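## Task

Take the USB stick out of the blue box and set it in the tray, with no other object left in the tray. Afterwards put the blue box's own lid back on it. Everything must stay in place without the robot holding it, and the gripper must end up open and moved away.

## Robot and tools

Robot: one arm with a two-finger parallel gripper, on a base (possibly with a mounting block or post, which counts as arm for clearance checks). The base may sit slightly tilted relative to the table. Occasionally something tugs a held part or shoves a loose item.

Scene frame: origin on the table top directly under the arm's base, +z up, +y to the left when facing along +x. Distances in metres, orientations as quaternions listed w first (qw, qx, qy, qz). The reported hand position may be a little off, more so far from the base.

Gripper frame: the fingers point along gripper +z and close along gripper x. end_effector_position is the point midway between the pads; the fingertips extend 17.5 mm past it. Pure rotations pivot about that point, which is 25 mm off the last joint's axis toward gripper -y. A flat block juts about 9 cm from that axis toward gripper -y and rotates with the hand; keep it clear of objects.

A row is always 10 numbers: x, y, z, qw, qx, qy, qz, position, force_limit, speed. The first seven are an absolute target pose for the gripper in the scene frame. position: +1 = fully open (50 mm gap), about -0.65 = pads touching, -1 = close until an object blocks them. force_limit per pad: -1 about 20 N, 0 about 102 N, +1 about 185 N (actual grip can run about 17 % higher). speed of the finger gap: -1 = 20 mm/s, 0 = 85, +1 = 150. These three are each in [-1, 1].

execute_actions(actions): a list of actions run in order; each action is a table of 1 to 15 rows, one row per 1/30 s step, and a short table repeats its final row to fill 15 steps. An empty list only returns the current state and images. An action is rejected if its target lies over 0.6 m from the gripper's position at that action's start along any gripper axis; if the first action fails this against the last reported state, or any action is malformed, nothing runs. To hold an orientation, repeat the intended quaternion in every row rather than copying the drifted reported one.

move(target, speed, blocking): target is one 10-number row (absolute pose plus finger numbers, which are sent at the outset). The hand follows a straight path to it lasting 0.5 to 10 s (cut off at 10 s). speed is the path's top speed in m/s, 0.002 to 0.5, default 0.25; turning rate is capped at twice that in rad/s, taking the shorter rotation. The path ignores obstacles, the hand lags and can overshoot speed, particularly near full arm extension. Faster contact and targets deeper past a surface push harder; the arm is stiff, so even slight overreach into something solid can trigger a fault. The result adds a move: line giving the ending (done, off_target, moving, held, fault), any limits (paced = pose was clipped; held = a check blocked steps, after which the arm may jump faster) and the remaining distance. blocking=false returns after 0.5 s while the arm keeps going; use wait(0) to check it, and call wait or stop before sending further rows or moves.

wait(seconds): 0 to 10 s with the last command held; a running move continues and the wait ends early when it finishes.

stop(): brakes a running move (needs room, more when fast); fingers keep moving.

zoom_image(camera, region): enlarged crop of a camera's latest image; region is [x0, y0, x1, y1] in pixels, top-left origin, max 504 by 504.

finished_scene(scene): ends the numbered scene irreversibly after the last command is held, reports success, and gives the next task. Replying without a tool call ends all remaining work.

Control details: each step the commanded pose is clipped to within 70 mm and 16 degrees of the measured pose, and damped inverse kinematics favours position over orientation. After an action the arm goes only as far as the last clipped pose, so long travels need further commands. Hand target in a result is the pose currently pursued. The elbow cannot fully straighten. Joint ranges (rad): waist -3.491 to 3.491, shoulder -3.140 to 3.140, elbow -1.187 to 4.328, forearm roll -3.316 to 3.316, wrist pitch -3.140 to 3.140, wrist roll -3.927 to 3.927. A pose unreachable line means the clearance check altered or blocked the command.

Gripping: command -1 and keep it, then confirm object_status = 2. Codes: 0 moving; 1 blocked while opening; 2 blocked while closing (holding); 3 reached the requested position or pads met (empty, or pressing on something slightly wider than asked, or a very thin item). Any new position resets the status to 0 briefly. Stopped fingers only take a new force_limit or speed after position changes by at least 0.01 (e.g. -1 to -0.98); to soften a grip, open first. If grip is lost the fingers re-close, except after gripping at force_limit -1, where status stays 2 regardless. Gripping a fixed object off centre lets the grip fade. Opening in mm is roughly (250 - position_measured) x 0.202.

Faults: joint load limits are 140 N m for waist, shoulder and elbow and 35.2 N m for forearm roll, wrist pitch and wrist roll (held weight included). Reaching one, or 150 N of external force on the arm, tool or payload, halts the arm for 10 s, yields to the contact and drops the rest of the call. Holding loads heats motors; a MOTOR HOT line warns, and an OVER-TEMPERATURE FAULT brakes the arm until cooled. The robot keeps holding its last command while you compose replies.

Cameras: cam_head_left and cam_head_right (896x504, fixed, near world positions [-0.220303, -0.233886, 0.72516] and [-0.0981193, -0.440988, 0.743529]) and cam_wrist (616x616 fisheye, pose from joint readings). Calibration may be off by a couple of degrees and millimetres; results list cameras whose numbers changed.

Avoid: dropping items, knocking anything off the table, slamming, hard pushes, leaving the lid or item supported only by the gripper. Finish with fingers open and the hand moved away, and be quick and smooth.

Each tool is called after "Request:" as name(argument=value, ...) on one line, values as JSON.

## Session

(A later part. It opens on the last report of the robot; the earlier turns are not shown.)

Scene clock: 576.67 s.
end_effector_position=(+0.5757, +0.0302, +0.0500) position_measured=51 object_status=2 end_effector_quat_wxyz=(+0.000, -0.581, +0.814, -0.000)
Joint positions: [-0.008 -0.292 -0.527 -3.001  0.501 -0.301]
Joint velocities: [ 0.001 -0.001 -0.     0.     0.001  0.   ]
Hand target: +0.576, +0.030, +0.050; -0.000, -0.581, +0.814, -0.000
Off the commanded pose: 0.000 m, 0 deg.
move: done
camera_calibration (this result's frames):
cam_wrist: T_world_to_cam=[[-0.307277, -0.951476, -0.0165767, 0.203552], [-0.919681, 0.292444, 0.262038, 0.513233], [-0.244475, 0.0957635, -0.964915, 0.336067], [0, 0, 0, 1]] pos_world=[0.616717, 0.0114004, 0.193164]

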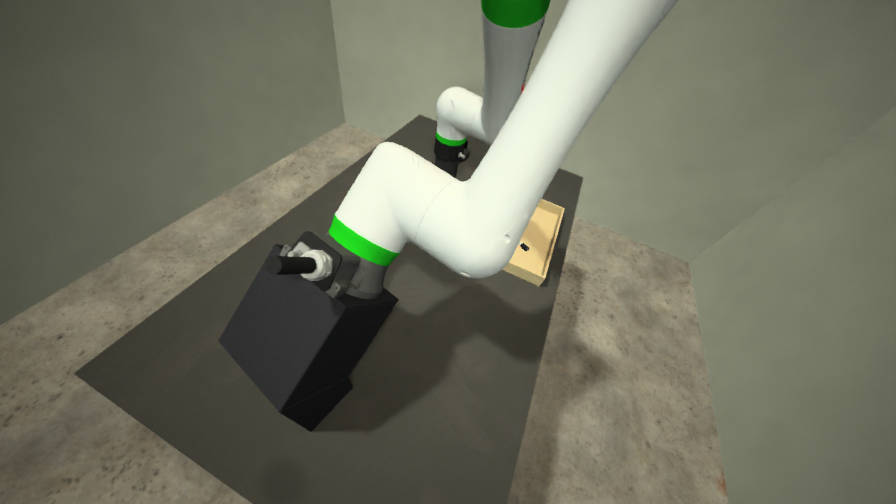

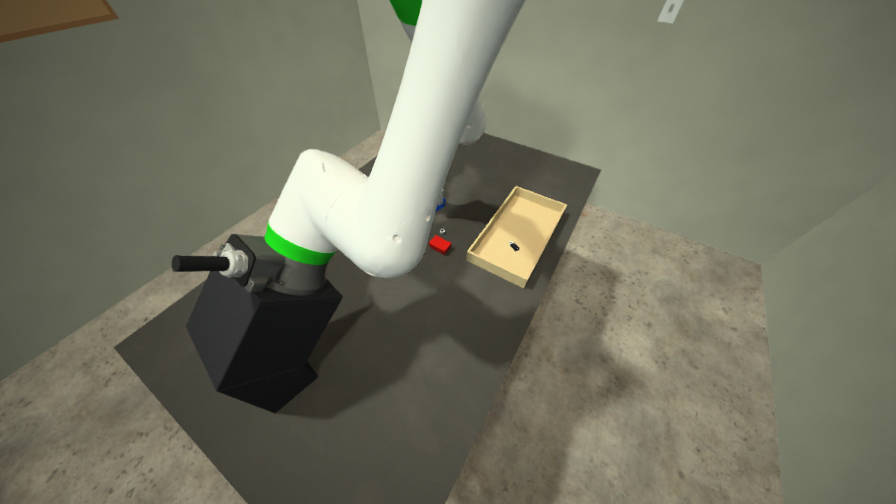

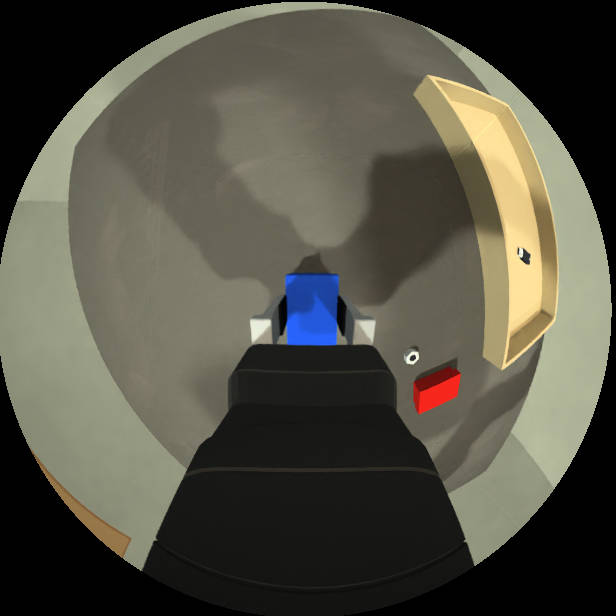

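Request:
move(target=[0.5757, 0.0302, 0.0405, 0, -0.5807, 0.8141, 0, -1, -0.7, -0.5], speed=0.008)

Request:
zoom_image(camera="cam_wrist", region=[232, 230, 392, 350])

Scene clock: 581.97 s.
end_effector_position=(+0.5757, +0.0302, +0.0405) position_measured=51 object_status=2 end_effector_quat_wxyz=(+0.000, -0.581, +0.814, -0.000)
Joint positions: [-0.01  -0.267 -0.524 -2.999  0.48  -0.303]
Joint velocities: [ 0.001  0.001 -0.    -0.    -0.     0.001]
Hand target: +0.576, +0.030, +0.041; -0.000, -0.581, +0.814, -0.000
Off the commanded pose: 0.000 m, 0 deg.
move: done
camera_calibration (this result's frames):
cam_wrist: T_world_to_cam=[[-0.307276, -0.951476, -0.0165828, 0.203391], [-0.919681, 0.292441, 0.26204, 0.515734], [-0.244475, 0.0957693, -0.964915, 0.326892], [0, 0, 0, 1]] pos_world=[0.616725, 0.0113936, 0.183653]

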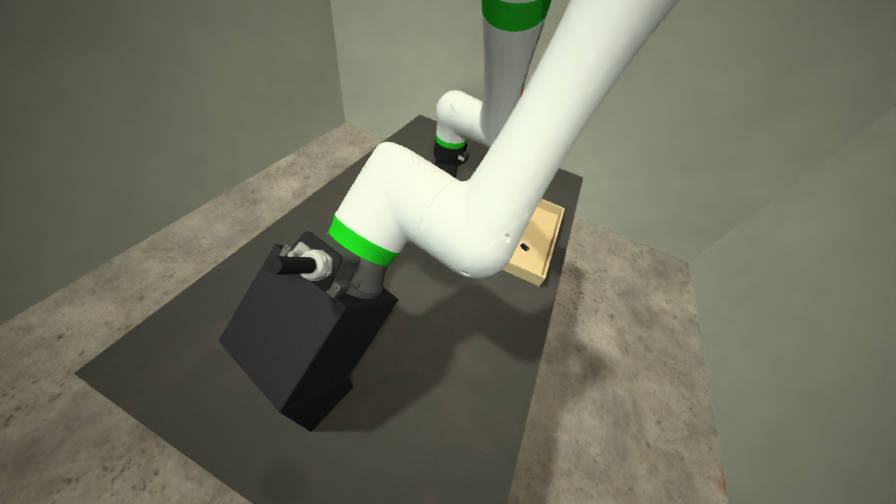

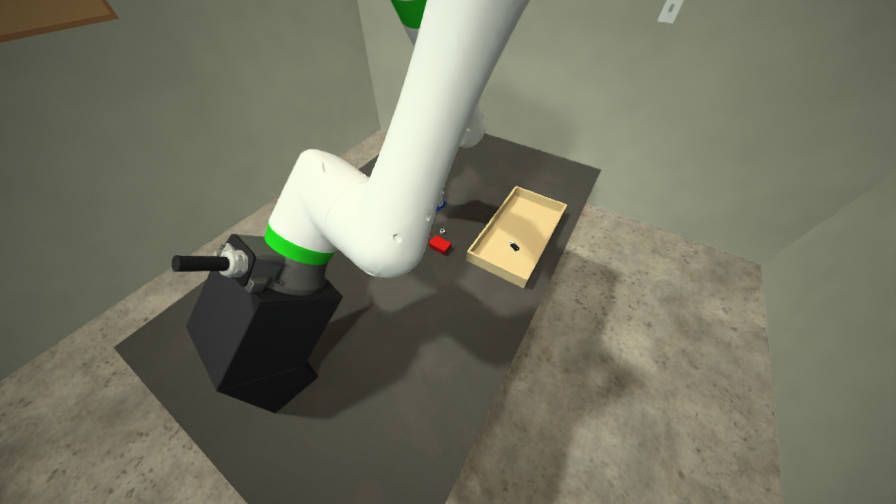

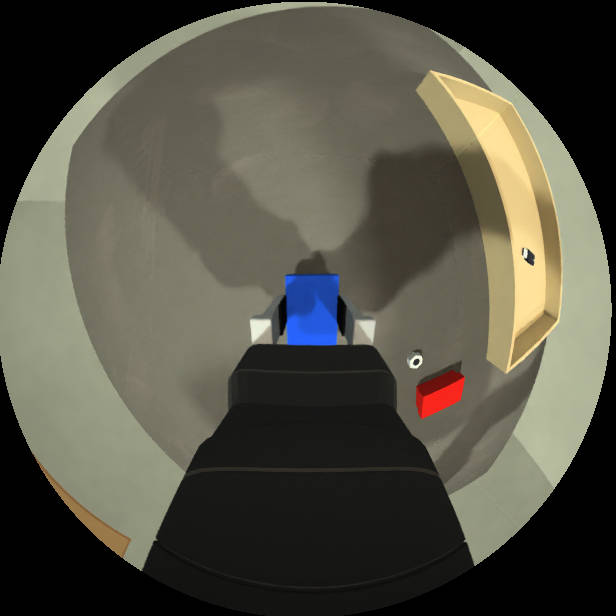

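Region (232, 230, 392, 350) of cam_wrist's 616x616 image, scaled by 3.150, with more detail than that image has; it fills the top 378 rows of this view, and the rest is white.

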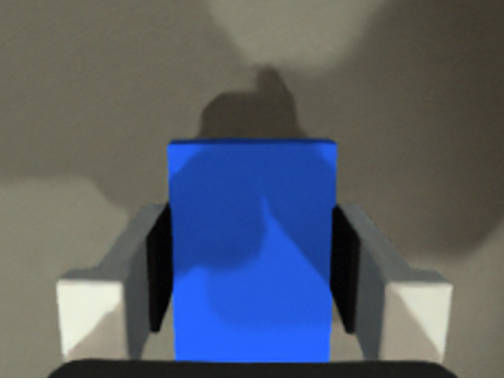

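Request:
move(target=[0.5757, 0.0302, 0.0405, 0, -0.5807, 0.8141, 0, 1, -0.7, -0.3], speed=0.01)

Request:
move(target=[0.5757, 0.0302, 0.10, 0, -0.5807, 0.8141, 0, 1, -0.7, -0.3], speed=0.08)

Request:
zoom_image(camera="cam_wrist", region=[232, 230, 392, 350])

Scene clock: 586.53 s.
end_effector_position=(+0.5757, +0.0302, +0.0405) position_measured=3 object_status=3 end_effector_quat_wxyz=(-0.000, -0.581, +0.814, -0.000)
Joint positions: [-0.01  -0.267 -0.524 -2.999  0.48  -0.303]
Joint velocities: [-0.002 -0.     0.     0.     0.    -0.   ]
Hand target: +0.576, +0.030, +0.041; -0.000, -0.581, +0.814, -0.000
Off the commanded pose: 0.000 m, 0 deg.
move: done
camera_calibration (this result's frames):
cam_wrist: T_world_to_cam=[[-0.307237, -0.951489, -0.0165456, 0.203341], [-0.919691, 0.292413, 0.262037, 0.515757], [-0.244488, 0.0957246, -0.964916, 0.326874], [0, 0, 0, 1]] pos_world=[0.616728, 0.0113732, 0.183622]

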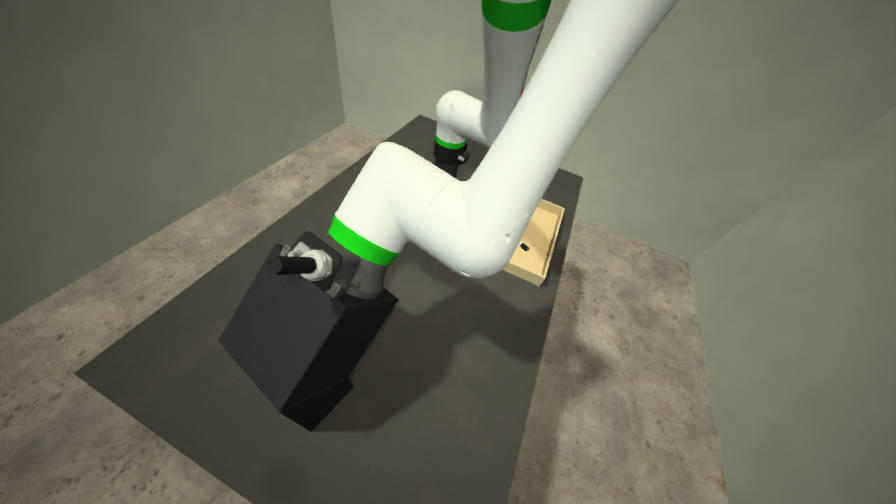

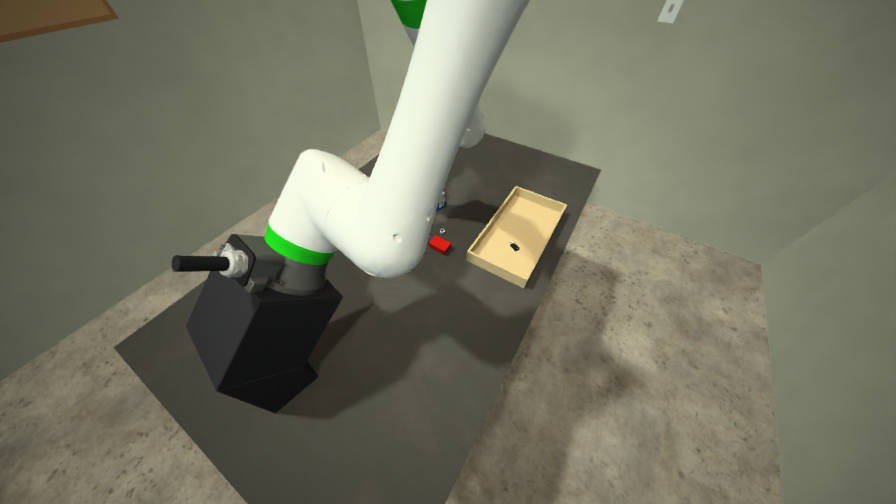

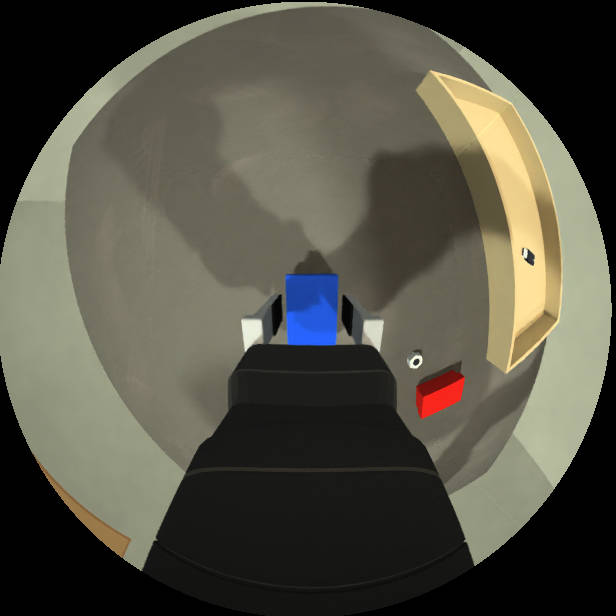

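Scene clock: 587.60 s.
end_effector_position=(+0.5757, +0.0301, +0.0998) position_measured=3 object_status=3 end_effector_quat_wxyz=(-0.000, -0.581, +0.814, +0.000)
Joint positions: [ 0.004 -0.412 -0.531 -3.01   0.619 -0.293]
Joint velocities: [-0.    -0.     0.     0.001 -0.    -0.001]
Hand target: +0.576, +0.030, +0.100; -0.000, -0.581, +0.814, -0.000
Off the commanded pose: 0.000 m, 0 deg.
move: done
camera_calibration (this result's frames):
cam_wrist: T_world_to_cam=[[-0.307259, -0.951481, -0.016587, 0.204274], [-0.919649, 0.292409, 0.262188, 0.500224], [-0.244617, 0.0958141, -0.964874, 0.384194], [0, 0, 0, 1]] pos_world=[0.616777, 0.0112815, 0.242934]

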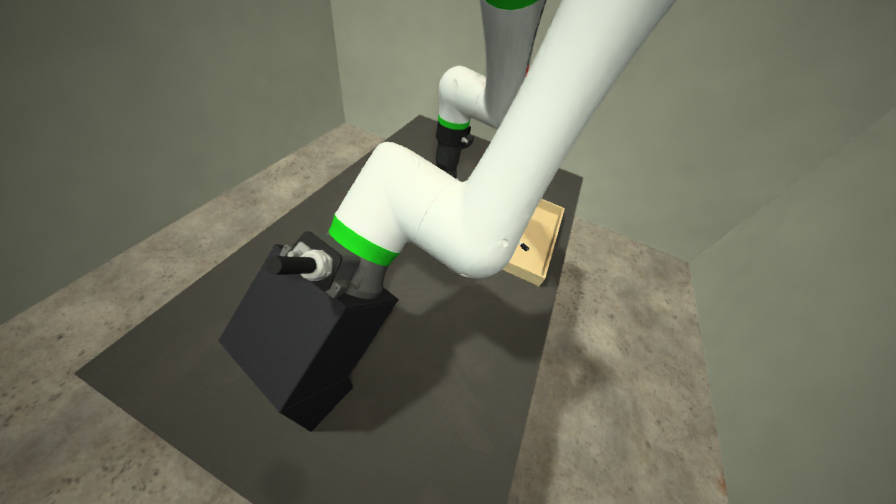

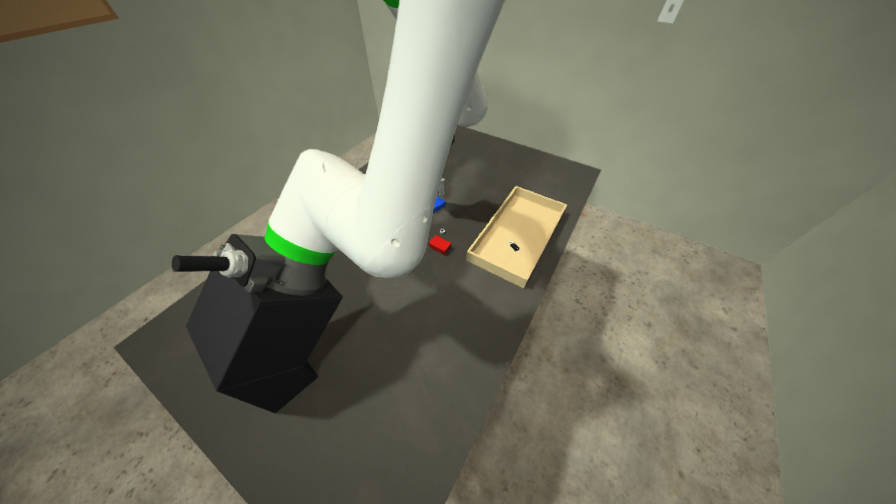

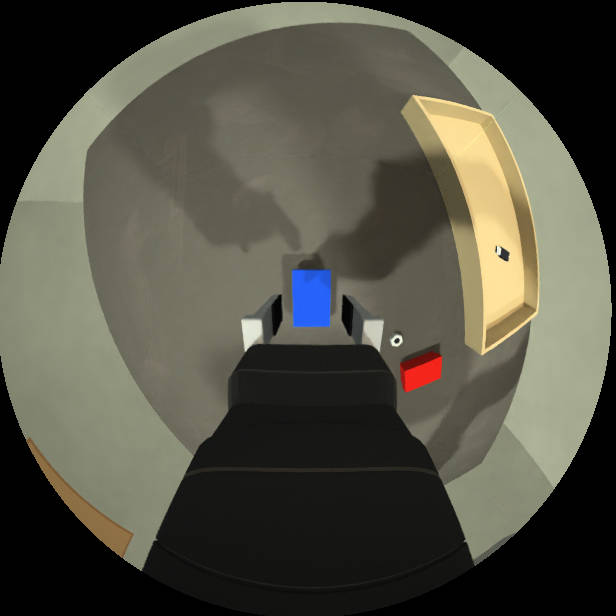

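Region (232, 230, 392, 350) of cam_wrist's 616x616 image, scaled by 3.150, with more detail than that image has; it fills the top 378 rows of this view, and the rest is white.

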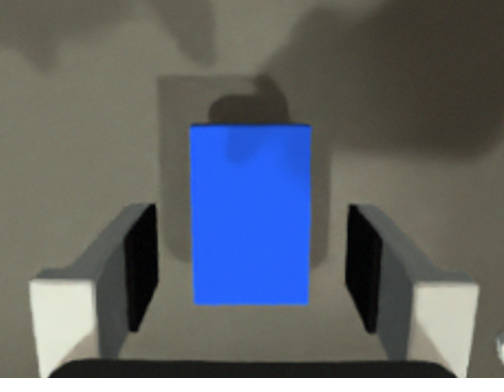

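Request:
move(target=[0.55, 0.20, 0.14, 0, -0.5807, 0.8141, 0, 1, -0.7, -0.3], speed=0.2)

Scene clock: 591.70 s.
end_effector_position=(+0.5500, +0.1989, +0.1404) position_measured=3 object_status=3 end_effector_quat_wxyz=(-0.000, -0.581, +0.814, -0.001)
Joint positions: [ 0.686 -0.188 -0.259 -2.441  0.962 -1.152]
Joint velocities: [ 0.001  0.001  0.     0.001  0.001 -0.001]
Hand target: +0.550, +0.199, +0.140; -0.000, -0.581, +0.814, -0.001
Off the commanded pose: 0.001 m, 0 deg.
move: done
camera_calibration (this result's frames):
cam_wrist: T_world_to_cam=[[-0.305869, -0.951966, -0.0143295, 0.356688], [-0.920407, 0.291812, 0.260187, 0.417369], [-0.243508, 0.0927721, -0.965452, 0.400957], [0, 0, 0, 1]] pos_world=[0.590885, 0.180564, 0.283622]

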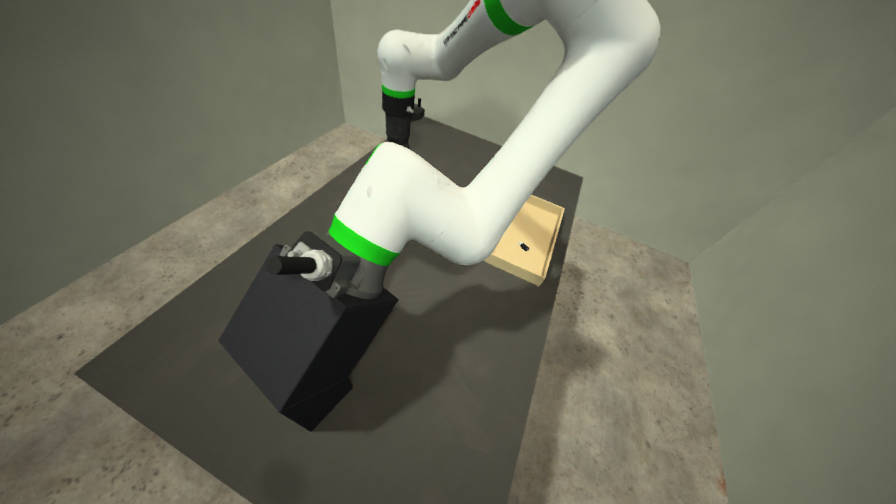

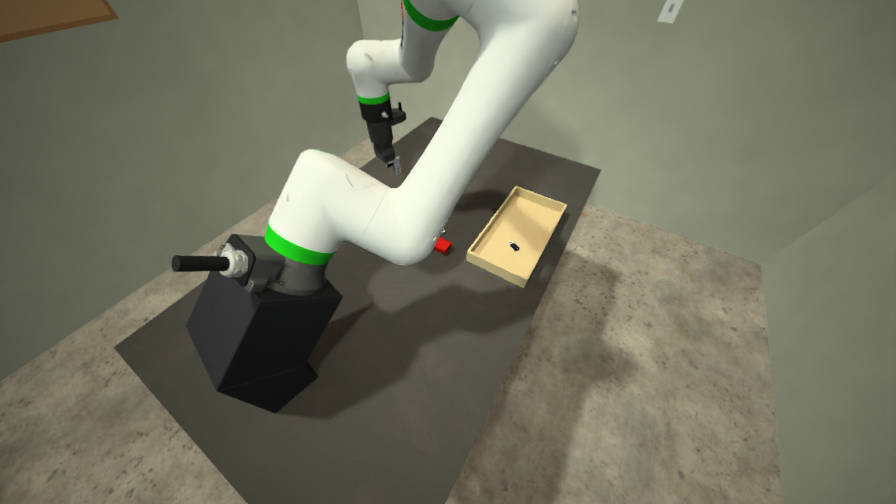

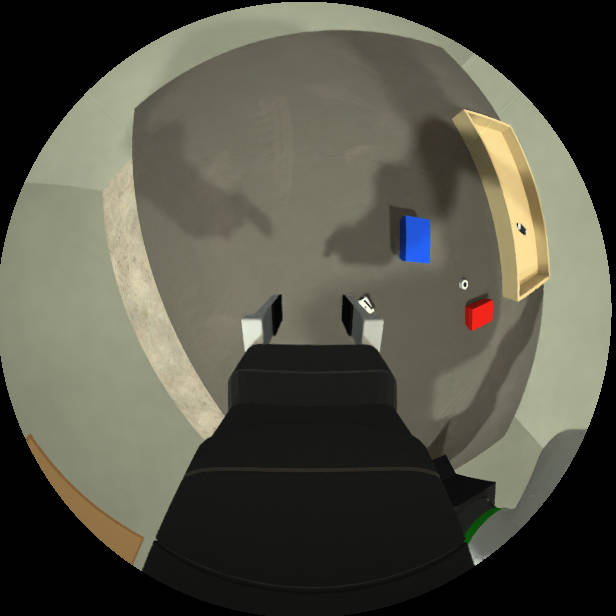

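Request:
zoom_image(camera="cam_wrist", region=[365, 190, 465, 290])

Region (365, 190, 465, 290) of cam_wrist's 616x616 image, scaled by 5.040, with more detail than that image has.

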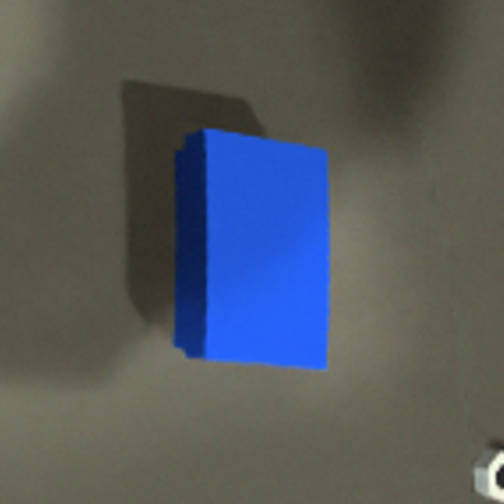

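Request:
finished_scene(scene=2)

The scene is finished: the task was done.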